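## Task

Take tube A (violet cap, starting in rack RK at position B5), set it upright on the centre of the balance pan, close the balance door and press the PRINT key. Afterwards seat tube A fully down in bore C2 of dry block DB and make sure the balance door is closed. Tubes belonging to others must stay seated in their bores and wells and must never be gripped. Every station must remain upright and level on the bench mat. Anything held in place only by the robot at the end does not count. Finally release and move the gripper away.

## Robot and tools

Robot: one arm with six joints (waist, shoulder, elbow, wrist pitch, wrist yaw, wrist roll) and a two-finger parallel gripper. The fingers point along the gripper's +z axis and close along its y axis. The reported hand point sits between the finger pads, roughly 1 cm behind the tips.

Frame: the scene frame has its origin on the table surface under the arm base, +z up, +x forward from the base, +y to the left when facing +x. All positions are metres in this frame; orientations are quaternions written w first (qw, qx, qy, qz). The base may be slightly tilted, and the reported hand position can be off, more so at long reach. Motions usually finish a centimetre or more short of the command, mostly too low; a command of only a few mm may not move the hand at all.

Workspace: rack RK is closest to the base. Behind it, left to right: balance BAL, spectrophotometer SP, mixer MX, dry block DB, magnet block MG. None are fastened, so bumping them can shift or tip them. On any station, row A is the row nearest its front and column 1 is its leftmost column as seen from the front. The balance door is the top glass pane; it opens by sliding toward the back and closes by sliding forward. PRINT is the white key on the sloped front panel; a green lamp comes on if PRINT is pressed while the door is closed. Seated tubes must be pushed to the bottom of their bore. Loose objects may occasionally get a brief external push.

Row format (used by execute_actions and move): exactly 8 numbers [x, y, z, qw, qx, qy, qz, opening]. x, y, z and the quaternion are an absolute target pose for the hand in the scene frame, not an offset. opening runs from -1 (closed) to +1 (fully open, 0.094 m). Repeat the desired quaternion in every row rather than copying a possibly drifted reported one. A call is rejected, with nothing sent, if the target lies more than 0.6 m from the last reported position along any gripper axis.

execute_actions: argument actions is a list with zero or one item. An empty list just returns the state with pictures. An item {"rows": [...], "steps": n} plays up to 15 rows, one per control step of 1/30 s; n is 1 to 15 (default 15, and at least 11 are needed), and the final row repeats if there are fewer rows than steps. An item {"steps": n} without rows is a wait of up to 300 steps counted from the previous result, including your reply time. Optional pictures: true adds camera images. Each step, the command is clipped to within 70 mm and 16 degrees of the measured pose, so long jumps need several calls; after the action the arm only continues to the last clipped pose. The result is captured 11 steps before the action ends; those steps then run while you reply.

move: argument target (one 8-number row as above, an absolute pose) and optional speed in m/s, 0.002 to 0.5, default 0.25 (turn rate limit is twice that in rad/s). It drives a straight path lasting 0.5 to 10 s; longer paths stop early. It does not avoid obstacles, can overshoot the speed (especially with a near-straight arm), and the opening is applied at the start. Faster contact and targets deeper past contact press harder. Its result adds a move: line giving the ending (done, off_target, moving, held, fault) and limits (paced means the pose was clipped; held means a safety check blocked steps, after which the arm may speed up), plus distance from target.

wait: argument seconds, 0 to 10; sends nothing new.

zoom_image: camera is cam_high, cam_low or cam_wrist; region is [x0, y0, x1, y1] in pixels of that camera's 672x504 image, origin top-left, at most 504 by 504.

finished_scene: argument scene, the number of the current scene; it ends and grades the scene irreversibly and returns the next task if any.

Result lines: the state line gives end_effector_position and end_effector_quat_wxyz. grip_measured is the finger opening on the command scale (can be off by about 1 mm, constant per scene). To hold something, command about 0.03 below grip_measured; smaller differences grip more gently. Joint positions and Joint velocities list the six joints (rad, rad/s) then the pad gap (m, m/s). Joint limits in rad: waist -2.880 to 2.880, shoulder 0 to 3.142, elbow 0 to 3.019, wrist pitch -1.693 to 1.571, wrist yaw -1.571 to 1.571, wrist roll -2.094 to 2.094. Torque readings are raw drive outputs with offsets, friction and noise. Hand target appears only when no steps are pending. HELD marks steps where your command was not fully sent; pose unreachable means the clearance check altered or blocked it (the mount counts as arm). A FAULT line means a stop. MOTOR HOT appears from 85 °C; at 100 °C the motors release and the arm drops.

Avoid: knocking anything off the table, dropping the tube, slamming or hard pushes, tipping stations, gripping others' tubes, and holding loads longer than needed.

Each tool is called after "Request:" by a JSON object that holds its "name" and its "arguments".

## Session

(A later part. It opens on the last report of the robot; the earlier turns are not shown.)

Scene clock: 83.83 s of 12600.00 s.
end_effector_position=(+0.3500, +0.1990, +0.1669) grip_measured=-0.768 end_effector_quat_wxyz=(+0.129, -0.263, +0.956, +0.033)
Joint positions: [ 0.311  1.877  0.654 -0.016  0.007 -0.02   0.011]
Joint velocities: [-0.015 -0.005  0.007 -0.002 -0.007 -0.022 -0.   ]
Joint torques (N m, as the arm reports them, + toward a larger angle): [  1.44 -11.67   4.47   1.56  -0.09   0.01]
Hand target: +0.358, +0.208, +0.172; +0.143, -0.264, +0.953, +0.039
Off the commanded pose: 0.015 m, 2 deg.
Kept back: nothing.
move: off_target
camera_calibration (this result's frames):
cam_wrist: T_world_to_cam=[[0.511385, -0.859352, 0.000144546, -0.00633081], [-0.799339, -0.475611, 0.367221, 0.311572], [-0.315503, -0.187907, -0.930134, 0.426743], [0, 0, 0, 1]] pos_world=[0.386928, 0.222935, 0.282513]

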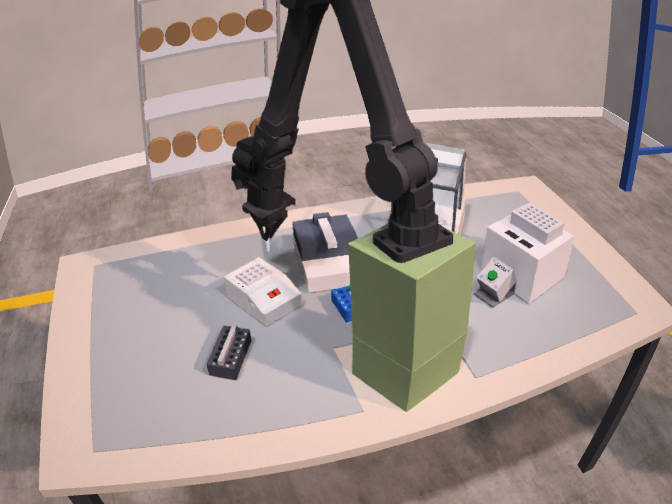

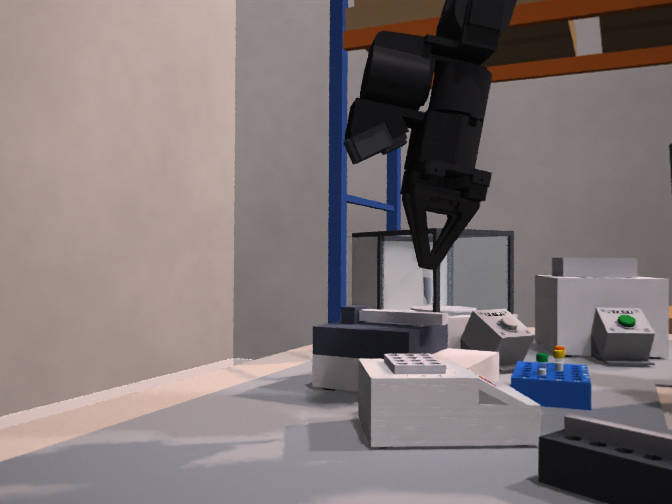

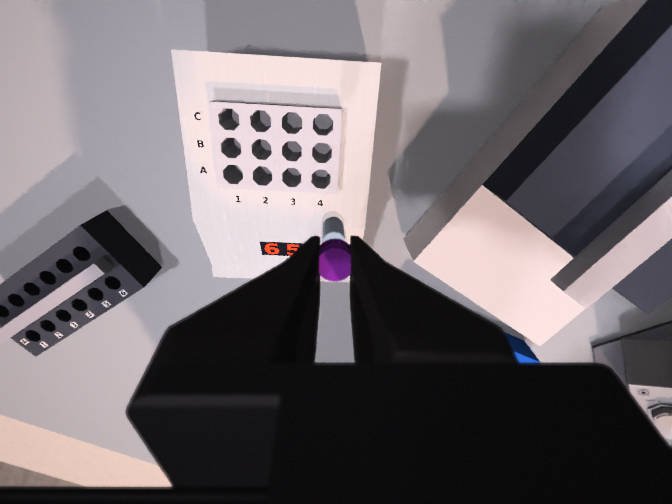

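Request:
{"name": "move", "arguments": {"target": [0.375,0.265,0.135,0.149,-0.297,0.942,0.047,-0.79], "speed": 0.08}}

Scene clock: 85.53 s of 12600.00 s.
end_effector_position=(+0.3657, +0.2531, +0.1328) grip_measured=-0.768 end_effector_quat_wxyz=(+0.136, -0.299, +0.943, +0.042)
Joint positions: [ 0.398  2.026  0.78   0.025  0.011 -0.012  0.011]
Joint velocities: [-0.015 -0.005  0.007 -0.002  0.066 -0.007 -0.001]
Joint torques (N m, as the arm reports them, + toward a larger angle): [  1.67 -12.16   5.2    1.46   0.14   0.08]
Hand target: +0.376, +0.263, +0.134; +0.149, -0.297, +0.942, +0.046
Off the commanded pose: 0.015 m, 2 deg.
Kept back: nothing.
move: off_target
camera_calibration (this result's frames):
cam_wrist: T_world_to_cam=[[0.576856, -0.81684, -0.00294697, -0.00218834], [-0.764567, -0.541204, 0.350051, 0.368503], [-0.287531, -0.199676, -0.936726, 0.403748], [0, 0, 0, 1]] pos_world=[0.399097, 0.278266, 0.249199]

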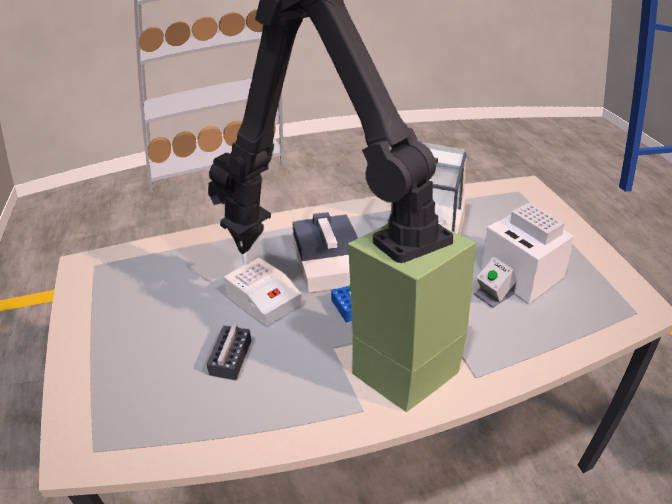

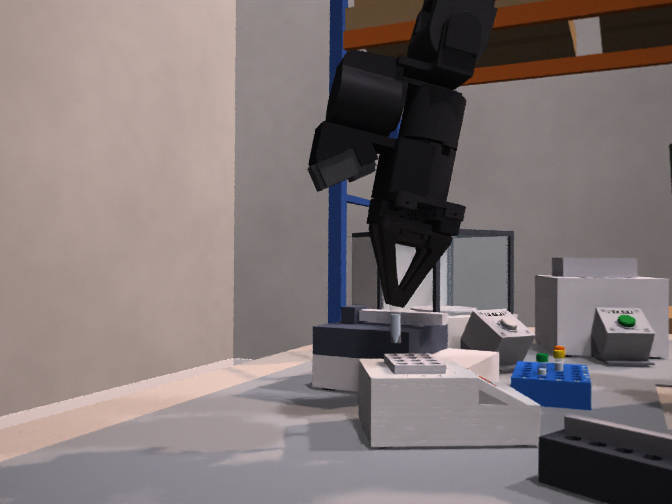

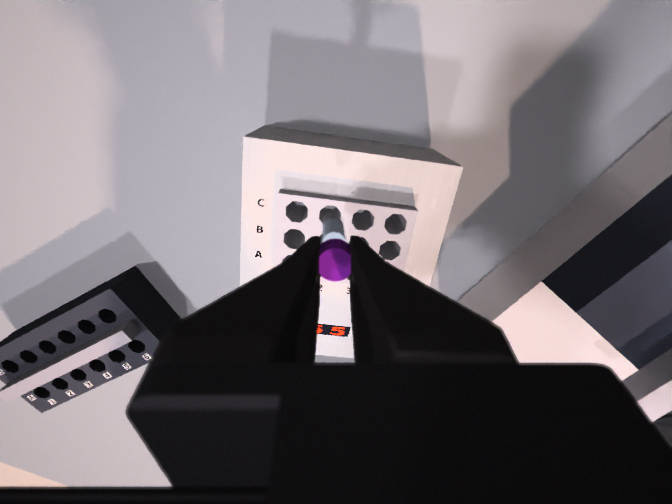

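Request:
{"name": "move", "arguments": {"target": [0.362,0.255,0.115,0.143,-0.298,0.943,0.045,-0.79], "speed": 0.02}}

Request:
{"name": "zoom_image", "arguments": {"camera": "cam_wrist", "region": [265,170,425,290]}}

Request:
{"name": "zoom_image", "arguments": {"camera": "cam_low", "region": [360,300,460,390]}}

Scene clock: 87.10 s of 12600.00 s.
end_effector_position=(+0.3654, +0.2531, +0.1188) grip_measured=-0.768 end_effector_quat_wxyz=(+0.143, -0.299, +0.943, +0.044)
Joint positions: [ 0.398  2.069  0.78   0.082  0.011 -0.011  0.011]
Joint velocities: [-0.005  0.005 -0.007 -0.012 -0.081 -0.022 -0.001]
Joint torques (N m, as the arm reports them, + toward a larger angle): [  1.41 -12.4    2.5    1.67   0.1    0.07]
Hand target: +0.362, +0.255, +0.115; +0.143, -0.298, +0.943, +0.045
Off the commanded pose: 0.005 m, 0 deg.
Kept back: nothing.
move: done
camera_calibration (this result's frames):
cam_wrist: T_world_to_cam=[[0.576154, -0.817335, -0.00304735, -0.00166555], [-0.768997, -0.543335, 0.336795, 0.376925], [-0.27693, -0.191703, -0.941573, 0.385299], [0, 0, 0, 1]] pos_world=[0.397515, 0.277299, 0.235836]

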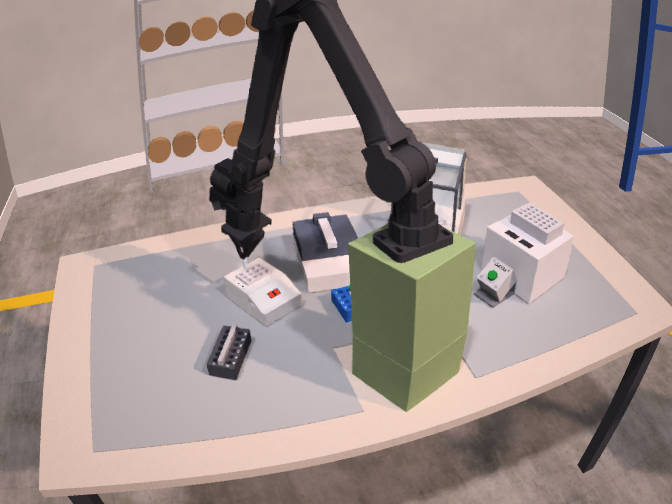

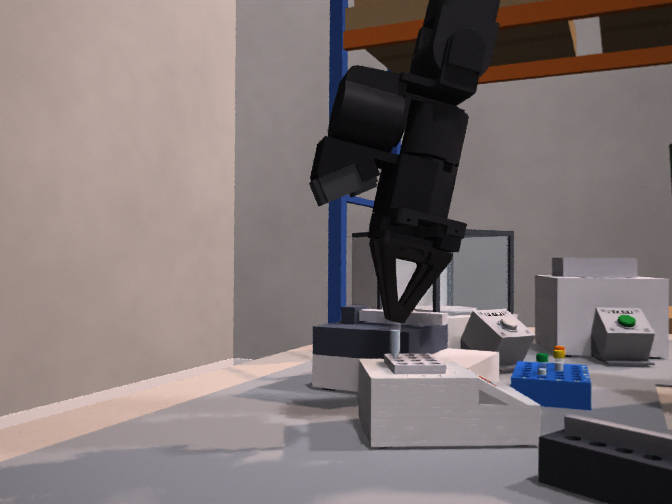

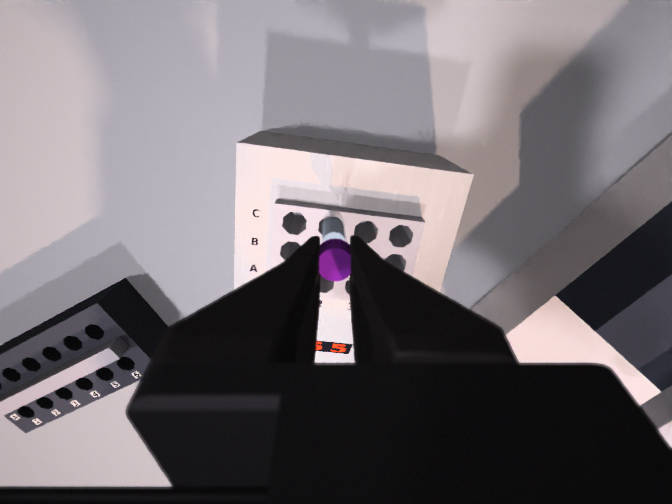

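Region (265, 170, 425, 290) of cam_wrist's 672x504 image, scaled by 3.150, with more detail than that image has; it fills the top 378 rows of this view, and the rest is white.

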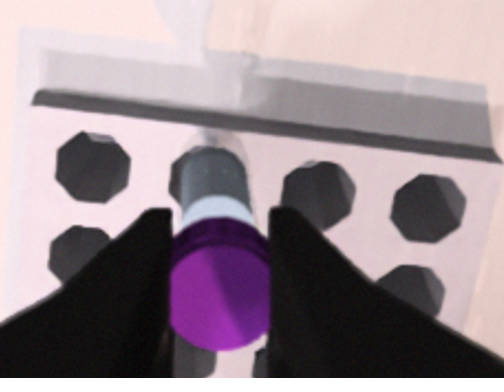

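Region (360, 300, 460, 390) of cam_low's 672x504 image, scaled by 5.040, with more detail than that image has; it fills the top 454 rows of this view, and the rest is white.

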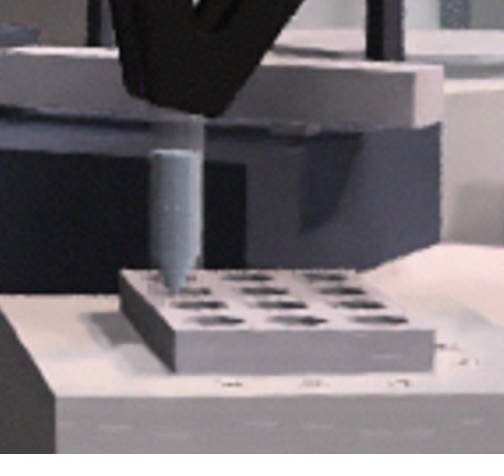

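Request:
{"name": "move", "arguments": {"target": [0.355,0.253,0.121,0.141,-0.298,0.943,0.044,-0.79], "speed": 0.015}}

Request:
{"name": "zoom_image", "arguments": {"camera": "cam_wrist", "region": [265,170,425,290]}}

Request:
{"name": "zoom_image", "arguments": {"camera": "cam_low", "region": [360,300,460,390]}}

Scene clock: 88.47 s of 12600.00 s.
end_effector_position=(+0.3576, +0.2490, +0.1167) grip_measured=-0.768 end_effector_quat_wxyz=(+0.136, -0.298, +0.944, +0.042)
Joint positions: [ 0.402  2.069  0.765  0.083  0.014 -0.006  0.011]
Joint velocities: [-0.024 -0.005 -0.007 -0.027 -0.095  0.007 -0.001]
Joint torques (N m, as the arm reports them, + toward a larger angle): [  2.   -13.97   1.84   1.33   0.09   0.1 ]
Hand target: +0.355, +0.253, +0.121; +0.141, -0.298, +0.943, +0.044
Off the commanded pose: 0.006 m, 1 deg.
Kept back: nothing.
move: done
camera_calibration (this result's frames):
cam_wrist: T_world_to_cam=[[0.574254, -0.818674, -0.0023251, 0.000429744], [-0.766421, -0.538596, 0.350019, 0.36579], [-0.287804, -0.199218, -0.93674, 0.385538], [0, 0, 0, 1]] pos_world=[0.391062, 0.274171, 0.233117]

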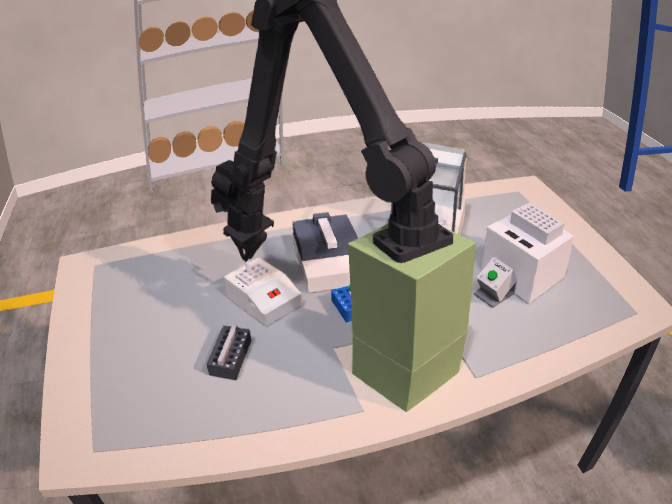

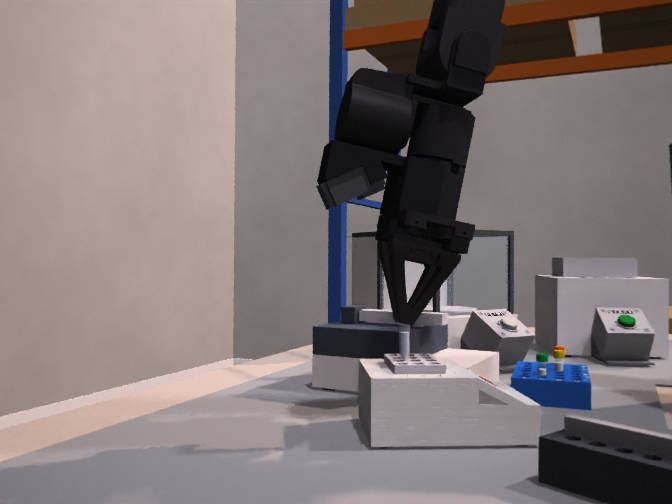

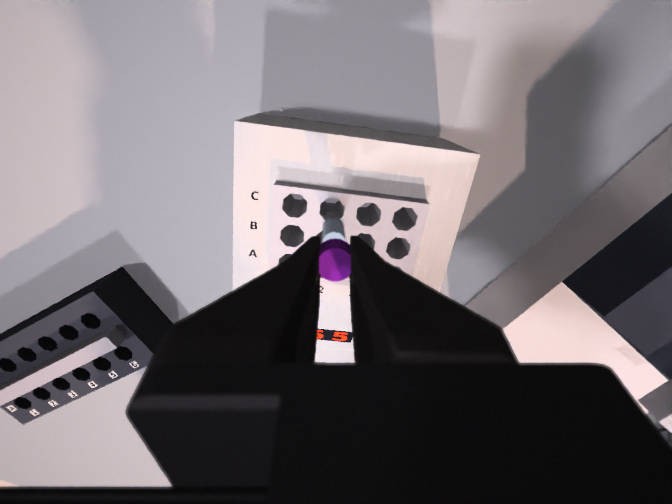

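Region (265, 170, 425, 290) of cam_wrist's 672x504 image, scaled by 3.150, with more detail than that image has; it fills the top 378 rows of this view, and the rest is white.

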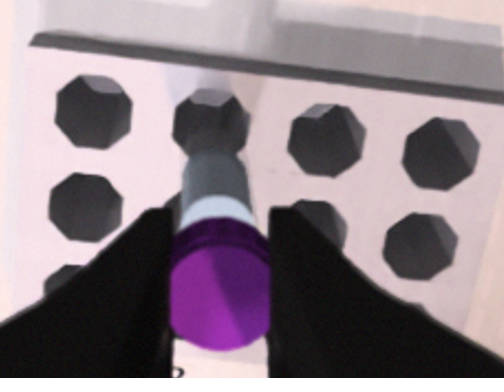

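Region (360, 300, 460, 390) of cam_low's 672x504 image, scaled by 5.040, with more detail than that image has; it fills the top 454 rows of this view, and the rest is white.

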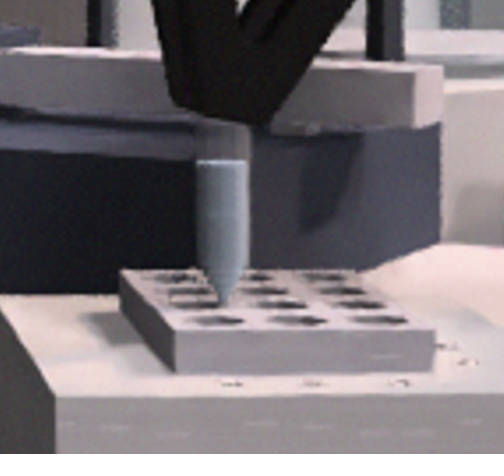

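Request:
{"name": "move", "arguments": {"target": [0.371,0.259,0.120,0.146,-0.298,0.943,0.046,-0.79], "speed": 0.015}}

Request:
{"name": "zoom_image", "arguments": {"camera": "cam_wrist", "region": [265,170,425,290]}}

Request:
{"name": "zoom_image", "arguments": {"camera": "cam_low", "region": [360,300,460,390]}}

Scene clock: 90.17 s of 12600.00 s.
end_effector_position=(+0.3631, +0.2529, +0.1183) grip_measured=-0.768 end_effector_quat_wxyz=(+0.142, -0.298, +0.943, +0.043)
Joint positions: [ 0.402  2.069  0.776  0.083  0.014 -0.006  0.011]
Joint velocities: [-0.015 -0.005  0.002 -0.032  0.051 -0.066  0.   ]
Joint torques (N m, as the arm reports them, + toward a larger angle): [  0.8  -12.89   4.71   0.78  -0.08  -0.04]
Hand target: +0.371, +0.259, +0.120; +0.146, -0.298, +0.942, +0.046
Off the commanded pose: 0.010 m, 1 deg.
Kept back: nothing.
move: done
camera_calibration (this result's frames):
cam_wrist: T_world_to_cam=[[0.573865, -0.818946, -0.00241162, 0.000617989], [-0.769798, -0.540425, 0.339634, 0.374441], [-0.279446, -0.193048, -0.940554, 0.385306], [0, 0, 0, 1]] pos_world=[0.395561, 0.277246, 0.23523]

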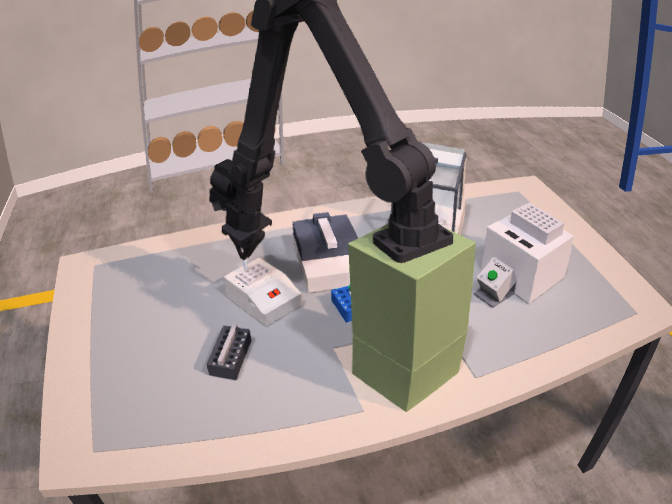

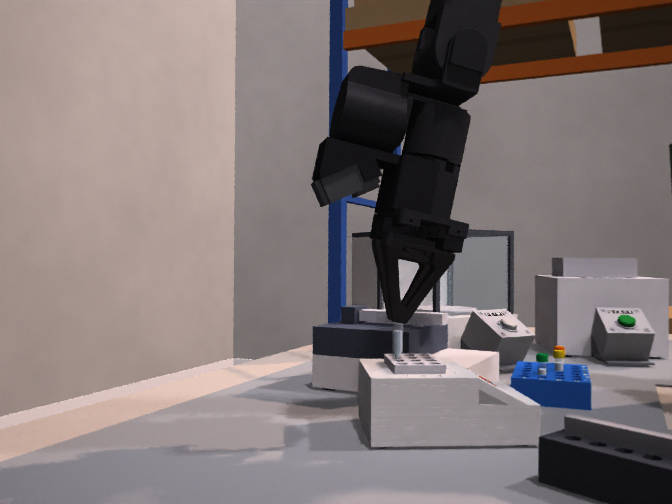

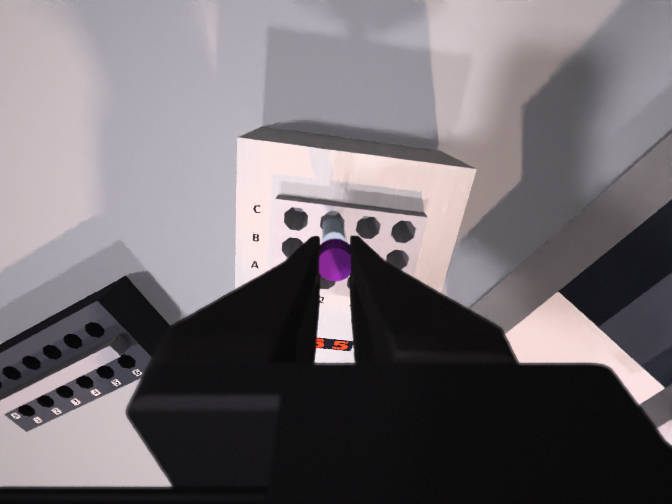

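Region (265, 170, 425, 290) of cam_wrist's 672x504 image, scaled by 3.150, with more detail than that image has; it fills the top 378 rows of this view, and the rest is white.

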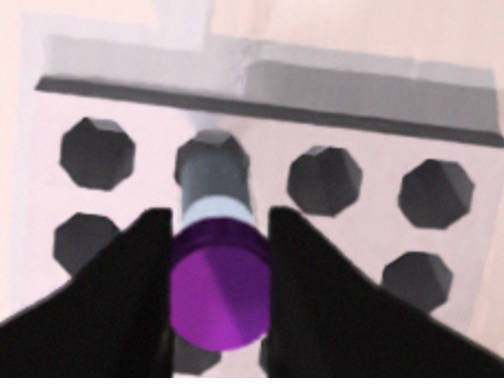

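Region (360, 300, 460, 390) of cam_low's 672x504 image, scaled by 5.040, with more detail than that image has; it fills the top 454 rows of this view, and the rest is white.

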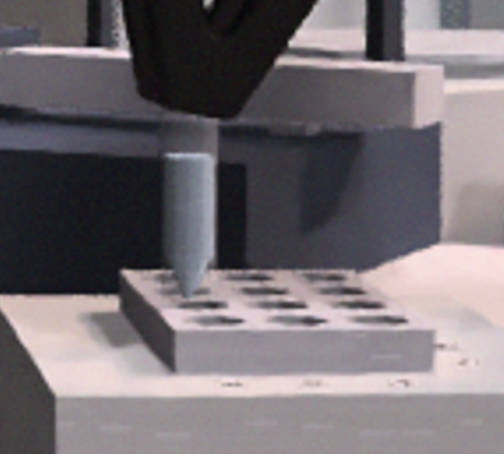

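Request:
{"name": "move", "arguments": {"target": [0.363,0.253,0.104,0.138,-0.298,0.944,0.043,-0.79], "speed": 0.012}}

Request:
{"name": "zoom_image", "arguments": {"camera": "cam_low", "region": [360,300,460,390]}}

Scene clock: 91.90 s of 12600.00 s.
end_effector_position=(+0.3602, +0.2510, +0.1085) grip_measured=-0.768 end_effector_quat_wxyz=(+0.138, -0.298, +0.944, +0.042)
Joint positions: [ 0.402  2.097  0.779  0.099  0.014 -0.006  0.011]
Joint velocities: [-0.024  0.005  0.002  0.012  0.037 -0.037  0.   ]
Joint torques (N m, as the arm reports them, + toward a larger angle): [  0.67 -12.03   3.67   1.27  -0.04  -0.03]
Hand target: +0.363, +0.253, +0.104; +0.138, -0.298, +0.944, +0.043
Off the commanded pose: 0.006 m, 0 deg.
Kept back: nothing.
move: done
camera_calibration (this result's frames):
cam_wrist: T_world_to_cam=[[0.573936, -0.818897, -0.00242833, 0.000685721], [-0.767267, -0.538782, 0.347873, 0.372251], [-0.28618, -0.197794, -0.937539, 0.378133], [0, 0, 0, 1]] pos_world=[0.393437, 0.275916, 0.22502]

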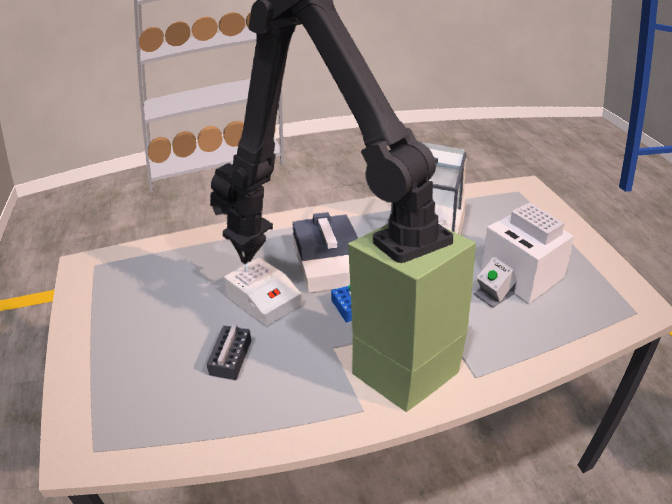

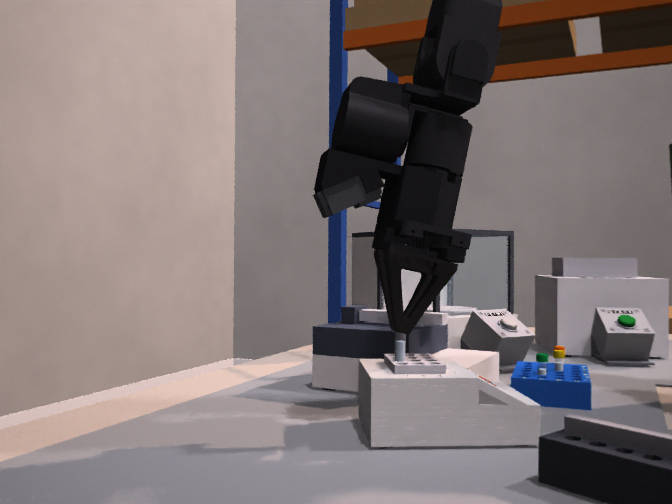

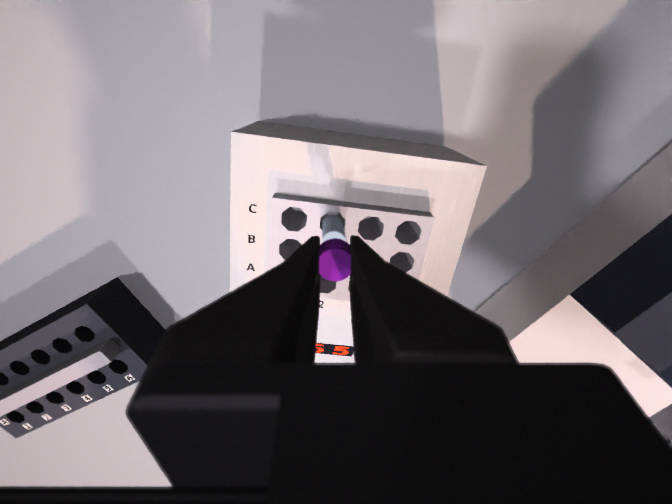

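Region (360, 300, 460, 390) of cam_low's 672x504 image, scaled by 5.040, with more detail than that image has; it fills the top 454 rows of this view, and the rest is white.

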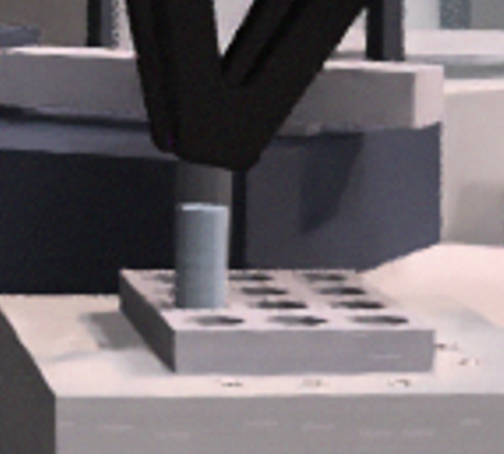

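In. Push down.

Request:
{"name": "move", "arguments": {"target": [0.368,0.2565,0.070,0.140,-0.298,0.944,0.043,-0.79], "speed": 0.02}}

Request:
{"name": "zoom_image", "arguments": {"camera": "cam_low", "region": [360,300,460,390]}}

Scene clock: 94.43 s of 12600.00 s.
end_effector_position=(+0.3618, +0.2524, +0.0874) grip_measured=-0.768 end_effector_quat_wxyz=(+0.139, -0.298, +0.944, +0.042)
Joint positions: [ 0.402  2.164  0.803  0.145  0.014 -0.006  0.011]
Joint velocities: [-0.015 -0.005 -0.007 -0.007  0.037  0.022 -0.   ]
Joint torques (N m, as the arm reports them, + toward a larger angle): [ 0.62 -9.22  4.95  2.03  0.   -0.03]
Hand target: +0.367, +0.255, +0.071; +0.140, -0.298, +0.943, +0.043
Off the commanded pose: 0.019 m, 0 deg.
Kept back: nothing.
move: off_target
camera_calibration (this result's frames):
cam_wrist: T_world_to_cam=[[0.573914, -0.818912, -0.00242316, 0.000901128], [-0.768043, -0.539287, 0.345368, 0.382326], [-0.284133, -0.196351, -0.938464, 0.358078], [0, 0, 0, 1]] pos_world=[0.394867, 0.27723, 0.204003]

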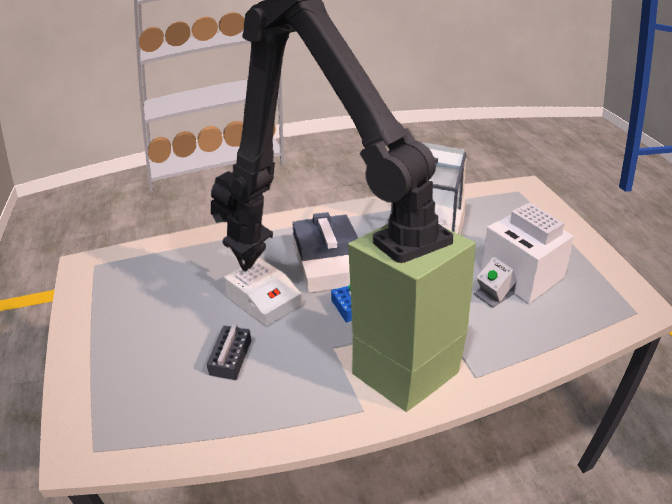

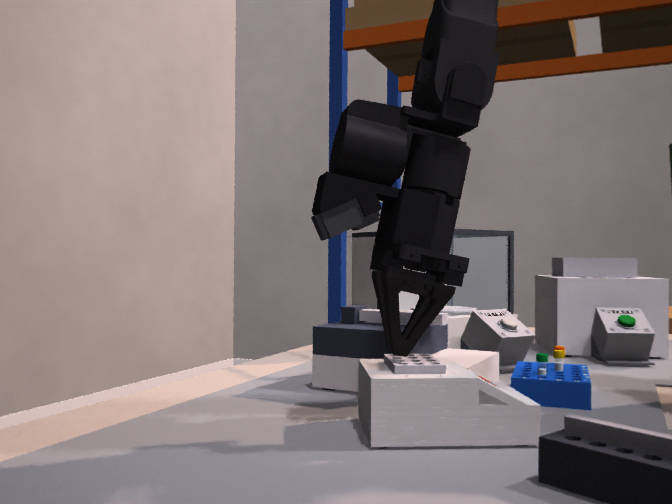

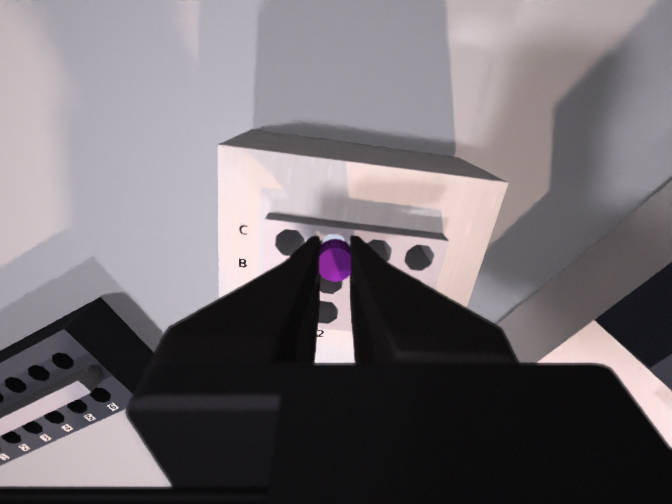

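Region (360, 300, 460, 390) of cam_low's 672x504 image, scaled by 5.040, with more detail than that image has; it fills the top 454 rows of this view, and the rest is white.

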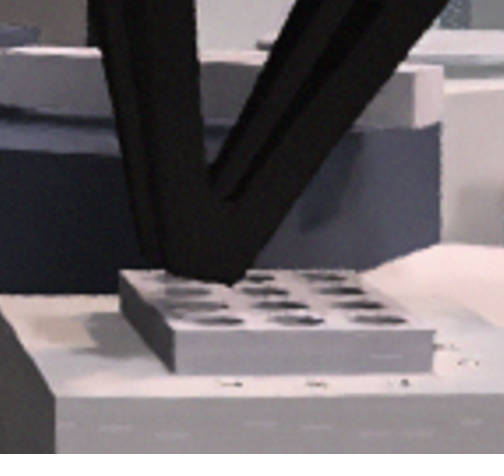

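Request:
{"name": "move", "arguments": {"target": [0.363,0.253,0.062,0.140,-0.298,0.944,0.043,-0.79], "speed": 0.02}}

Request:
{"name": "move", "arguments": {"target": [0.362,0.2525,0.087,0.140,-0.298,0.944,0.043,-0.79], "speed": 0.02}}

Request:
{"name": "move", "arguments": {"target": [0.362,0.2525,0.088,0.140,-0.298,0.944,0.043,-0.3], "speed": 0.02}}

Request:
{"name": "move", "arguments": {"target": [0.36,0.25,0.30,0.140,-0.298,0.944,0.043,-0.3], "speed": 0.2}}

Request:
{"name": "move", "arguments": {"target": [0.535,-0.318,0.30,0,0.292,0.956,0,-1], "speed": 0.3}}

Scene clock: 96.47 s of 12600.00 s.
end_effector_position=(+0.3626, +0.2529, +0.0871) grip_measured=-0.768 end_effector_quat_wxyz=(+0.142, -0.297, +0.943, +0.043)
Joint positions: [ 0.402  2.166  0.802  0.154  0.014 -0.006  0.011]
Joint velocities: [-0.005 -0.005  0.002 -0.017 -0.066  0.022 -0.   ]
Joint torques (N m, as the arm reports them, + toward a larger angle): [ 0.3  -7.64  4.26  2.77 -0.01 -0.06]
Hand target: +0.361, +0.252, +0.064; +0.140, -0.298, +0.943, +0.043
Off the commanded pose: 0.025 m, 0 deg.
Kept back: nothing.
move: off_target
camera_calibration (this result's frames):
cam_wrist: T_world_to_cam=[[0.573862, -0.818948, -0.00241091, 0.000929208], [-0.769907, -0.540496, 0.339276, 0.384736], [-0.279152, -0.192841, -0.940684, 0.355642], [0, 0, 0, 1]] pos_world=[0.394956, 0.277292, 0.204017]

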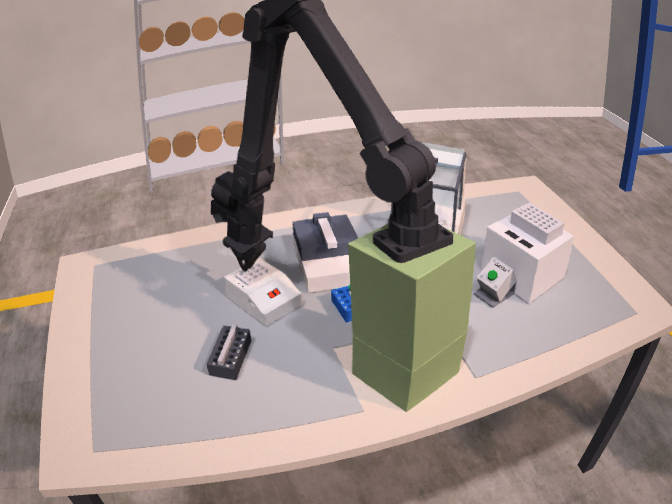

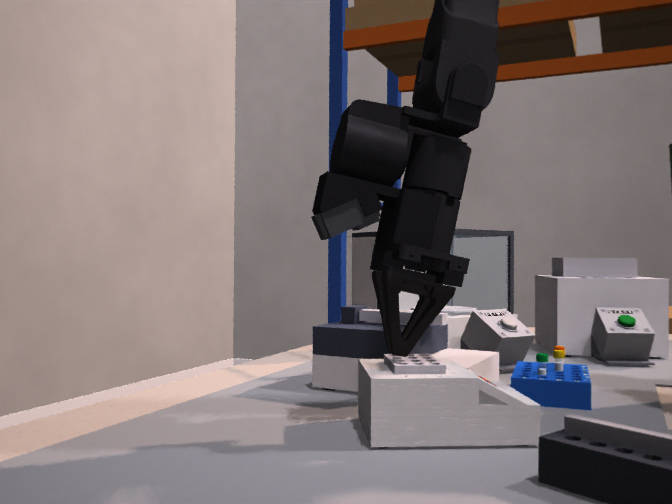

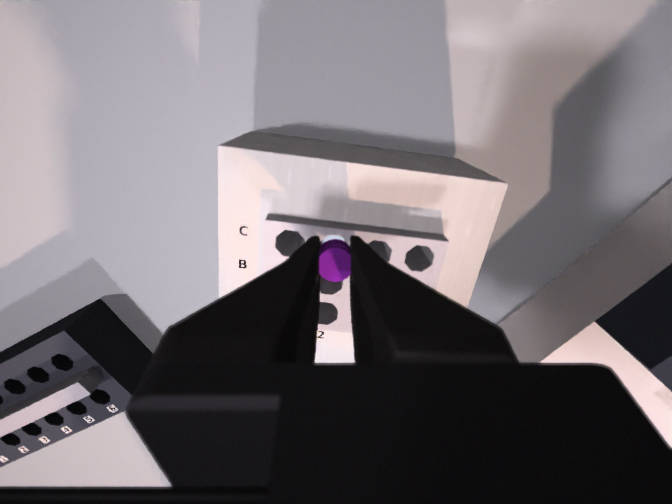

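Scene clock: 97.17 s of 12600.00 s.
end_effector_position=(+0.3615, +0.2522, +0.0882) grip_measured=-0.768 end_effector_quat_wxyz=(+0.141, -0.298, +0.943, +0.043)
Joint positions: [ 0.402  2.162  0.798  0.153  0.014 -0.006  0.011]
Joint velocities: [ 0.015 -0.015  0.017  0.002 -0.037 -0.022 -0.   ]
Joint torques (N m, as the arm reports them, + toward a larger angle): [  0.7  -13.41   2.41   0.9    0.01  -0.04]
Hand target: +0.362, +0.252, +0.087; +0.140, -0.298, +0.943, +0.043
Off the commanded pose: 0.001 m, 0 deg.
Kept back: nothing.
move: done
camera_calibration (this result's frames):
cam_wrist: T_world_to_cam=[[0.573874, -0.81894, -0.00241376, 0.000914275], [-0.769471, -0.540213, 0.34071, 0.382783], [-0.280325, -0.193668, -0.940165, 0.356829], [0, 0, 0, 1]] pos_world=[0.394044, 0.276639, 0.205062]

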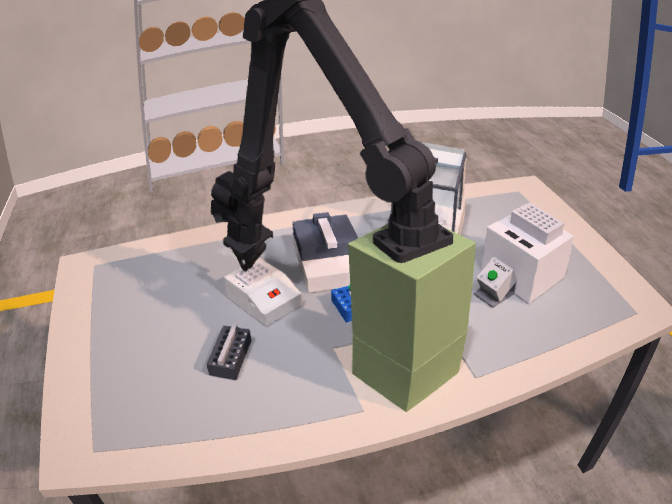

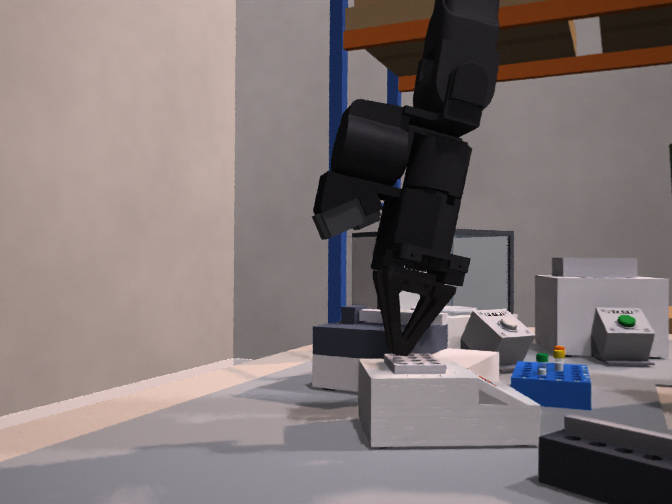

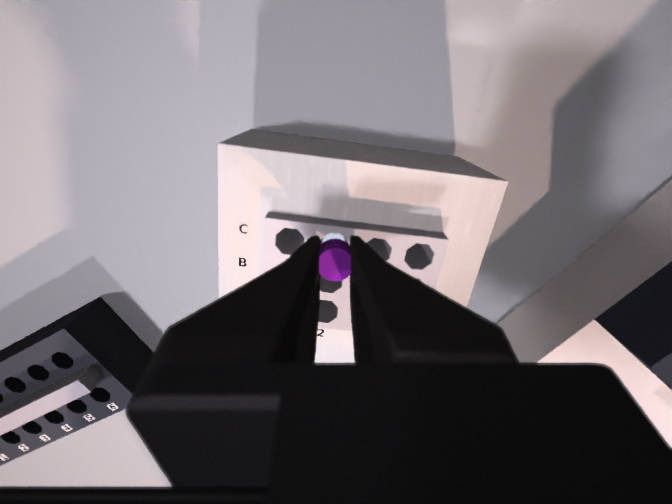

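Scene clock: 97.87 s of 12600.00 s.
end_effector_position=(+0.3615, +0.2522, +0.0882) grip_measured=-0.302 end_effector_quat_wxyz=(+0.141, -0.298, +0.943, +0.043)
Joint positions: [ 0.402  2.162  0.798  0.153  0.014 -0.006  0.033]
Joint velocities: [-0.005 -0.005 -0.002  0.002  0.066  0.037  0.001]
Joint torques (N m, as the arm reports them, + toward a larger angle): [  0.4  -13.17   2.45   0.87   0.    -0.04]
Hand target: +0.362, +0.252, +0.088; +0.140, -0.298, +0.943, +0.043
Off the commanded pose: 0.001 m, 0 deg.
Kept back: nothing.
move: done
camera_calibration (this result's frames):
cam_wrist: T_world_to_cam=[[0.573874, -0.81894, -0.00241376, 0.000914275], [-0.769471, -0.540213, 0.34071, 0.382783], [-0.280325, -0.193668, -0.940165, 0.356829], [0, 0, 0, 1]] pos_world=[0.394044, 0.276639, 0.205062]

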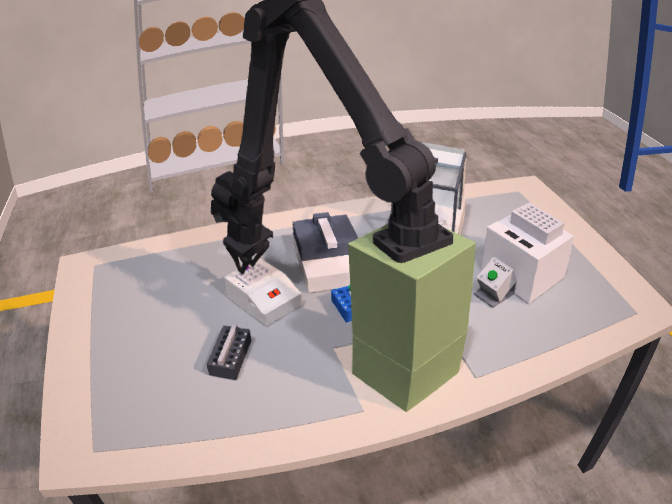

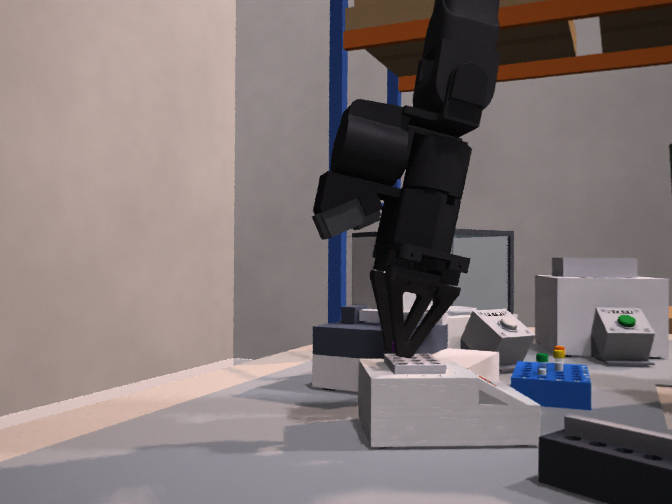

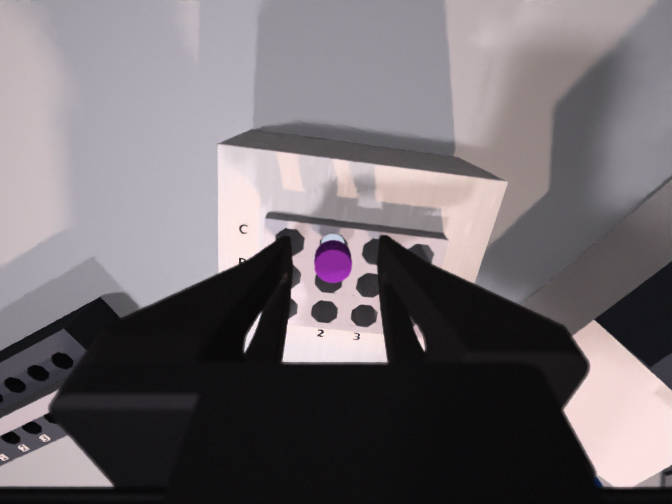

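Scene clock: 99.33 s of 12600.00 s.
end_effector_position=(+0.3525, +0.2429, +0.2880) grip_measured=-0.302 end_effector_quat_wxyz=(+0.129, -0.298, +0.945, +0.039)
Joint positions: [ 0.402  1.557  0.749 -0.429  0.014 -0.006  0.033]
Joint velocities: [-0.024 -0.024  0.017 -0.002  0.007 -0.022  0.   ]
Joint torques (N m, as the arm reports them, + toward a larger angle): [  0.93 -10.44   9.61   0.8    0.07   0.01]
Hand target: +0.363, +0.253, +0.297; +0.140, -0.298, +0.943, +0.043
Off the commanded pose: 0.016 m, 1 deg.
Kept back: nothing.
move: off_target
camera_calibration (this result's frames):
cam_wrist: T_world_to_cam=[[0.574081, -0.818795, -0.00246483, -0.00113018], [-0.761911, -0.535295, 0.364624, 0.292057], [-0.299872, -0.207446, -0.931151, 0.547961], [0, 0, 0, 1]] pos_world=[0.387488, 0.269083, 0.403741]

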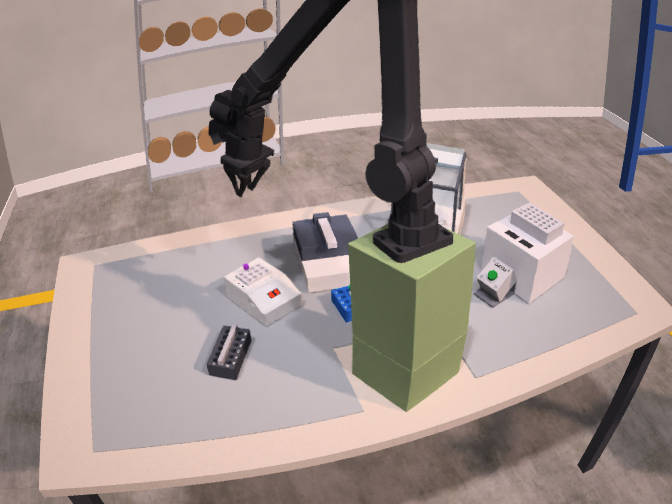

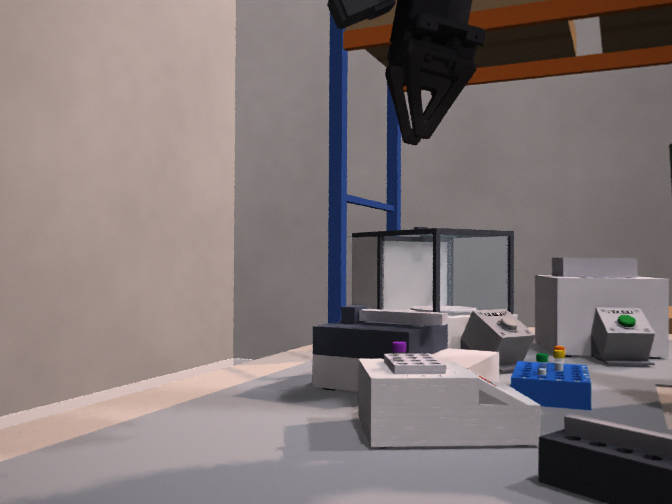

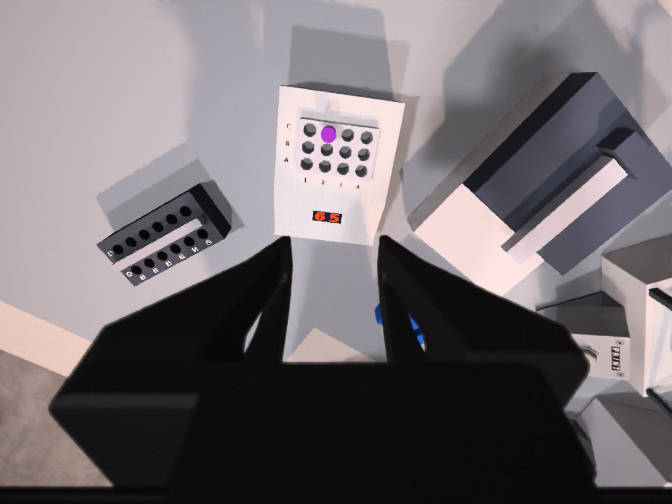

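Scene clock: 101.93 s of 12600.00 s.
end_effector_position=(+0.5134, -0.3074, +0.2856) grip_measured=-0.980 end_effector_quat_wxyz=(-0.013, +0.293, +0.956, +0.019)
Joint positions: [-0.769  2.082  1.567 -1.056 -0.083  0.032  0.001]
Joint velocities: [ 0.015 -0.024  0.002  0.007  0.007 -0.051  0.   ]
Joint torques (N m, as the arm reports them, + toward a larger angle): [ -0.65 -17.91  12.23   0.03   0.08   0.09]
Hand target: +0.530, -0.313, +0.297; +0.002, +0.294, +0.956, +0.014
Off the commanded pose: 0.028 m, 3 deg.
Kept back: nothing.
move: off_target
camera_calibration (this result's frames):
cam_wrist: T_world_to_cam=[[-0.561553, -0.826766, -0.0334042, 0.0453305], [-0.654834, 0.41937, 0.628745, 0.283963], [-0.505817, 0.374948, -0.776894, 0.72053], [0, 0, 0, 1]] pos_world=[0.57586, -0.351769, 0.382749]

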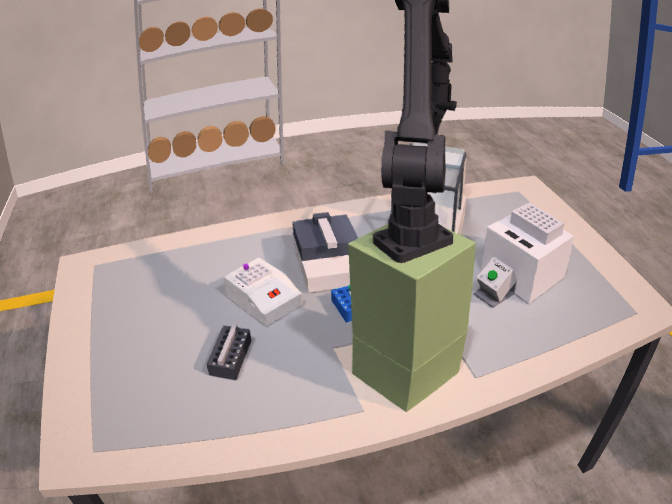

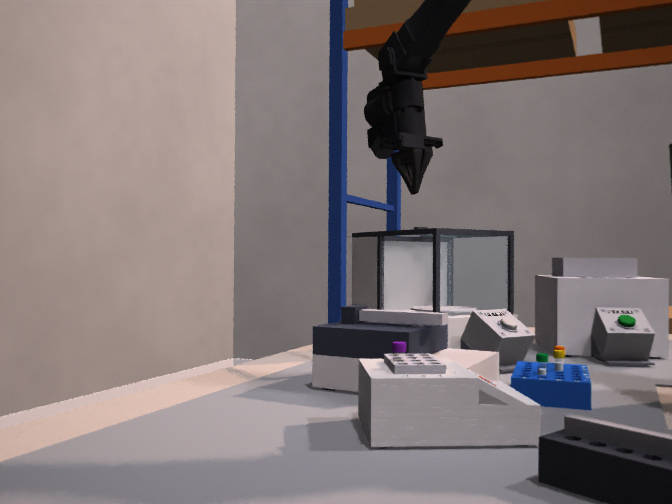

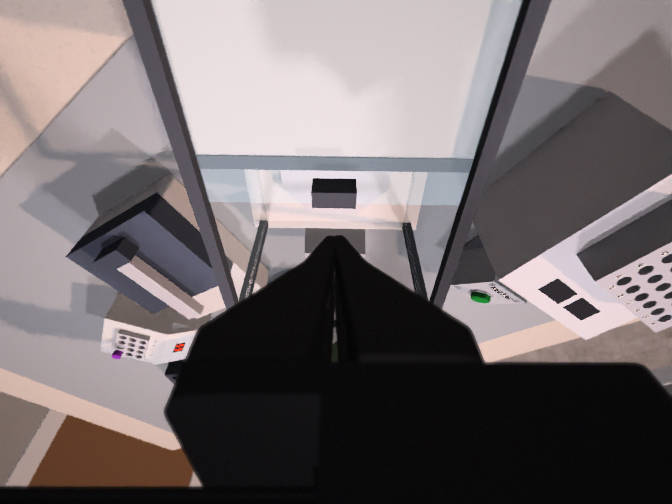

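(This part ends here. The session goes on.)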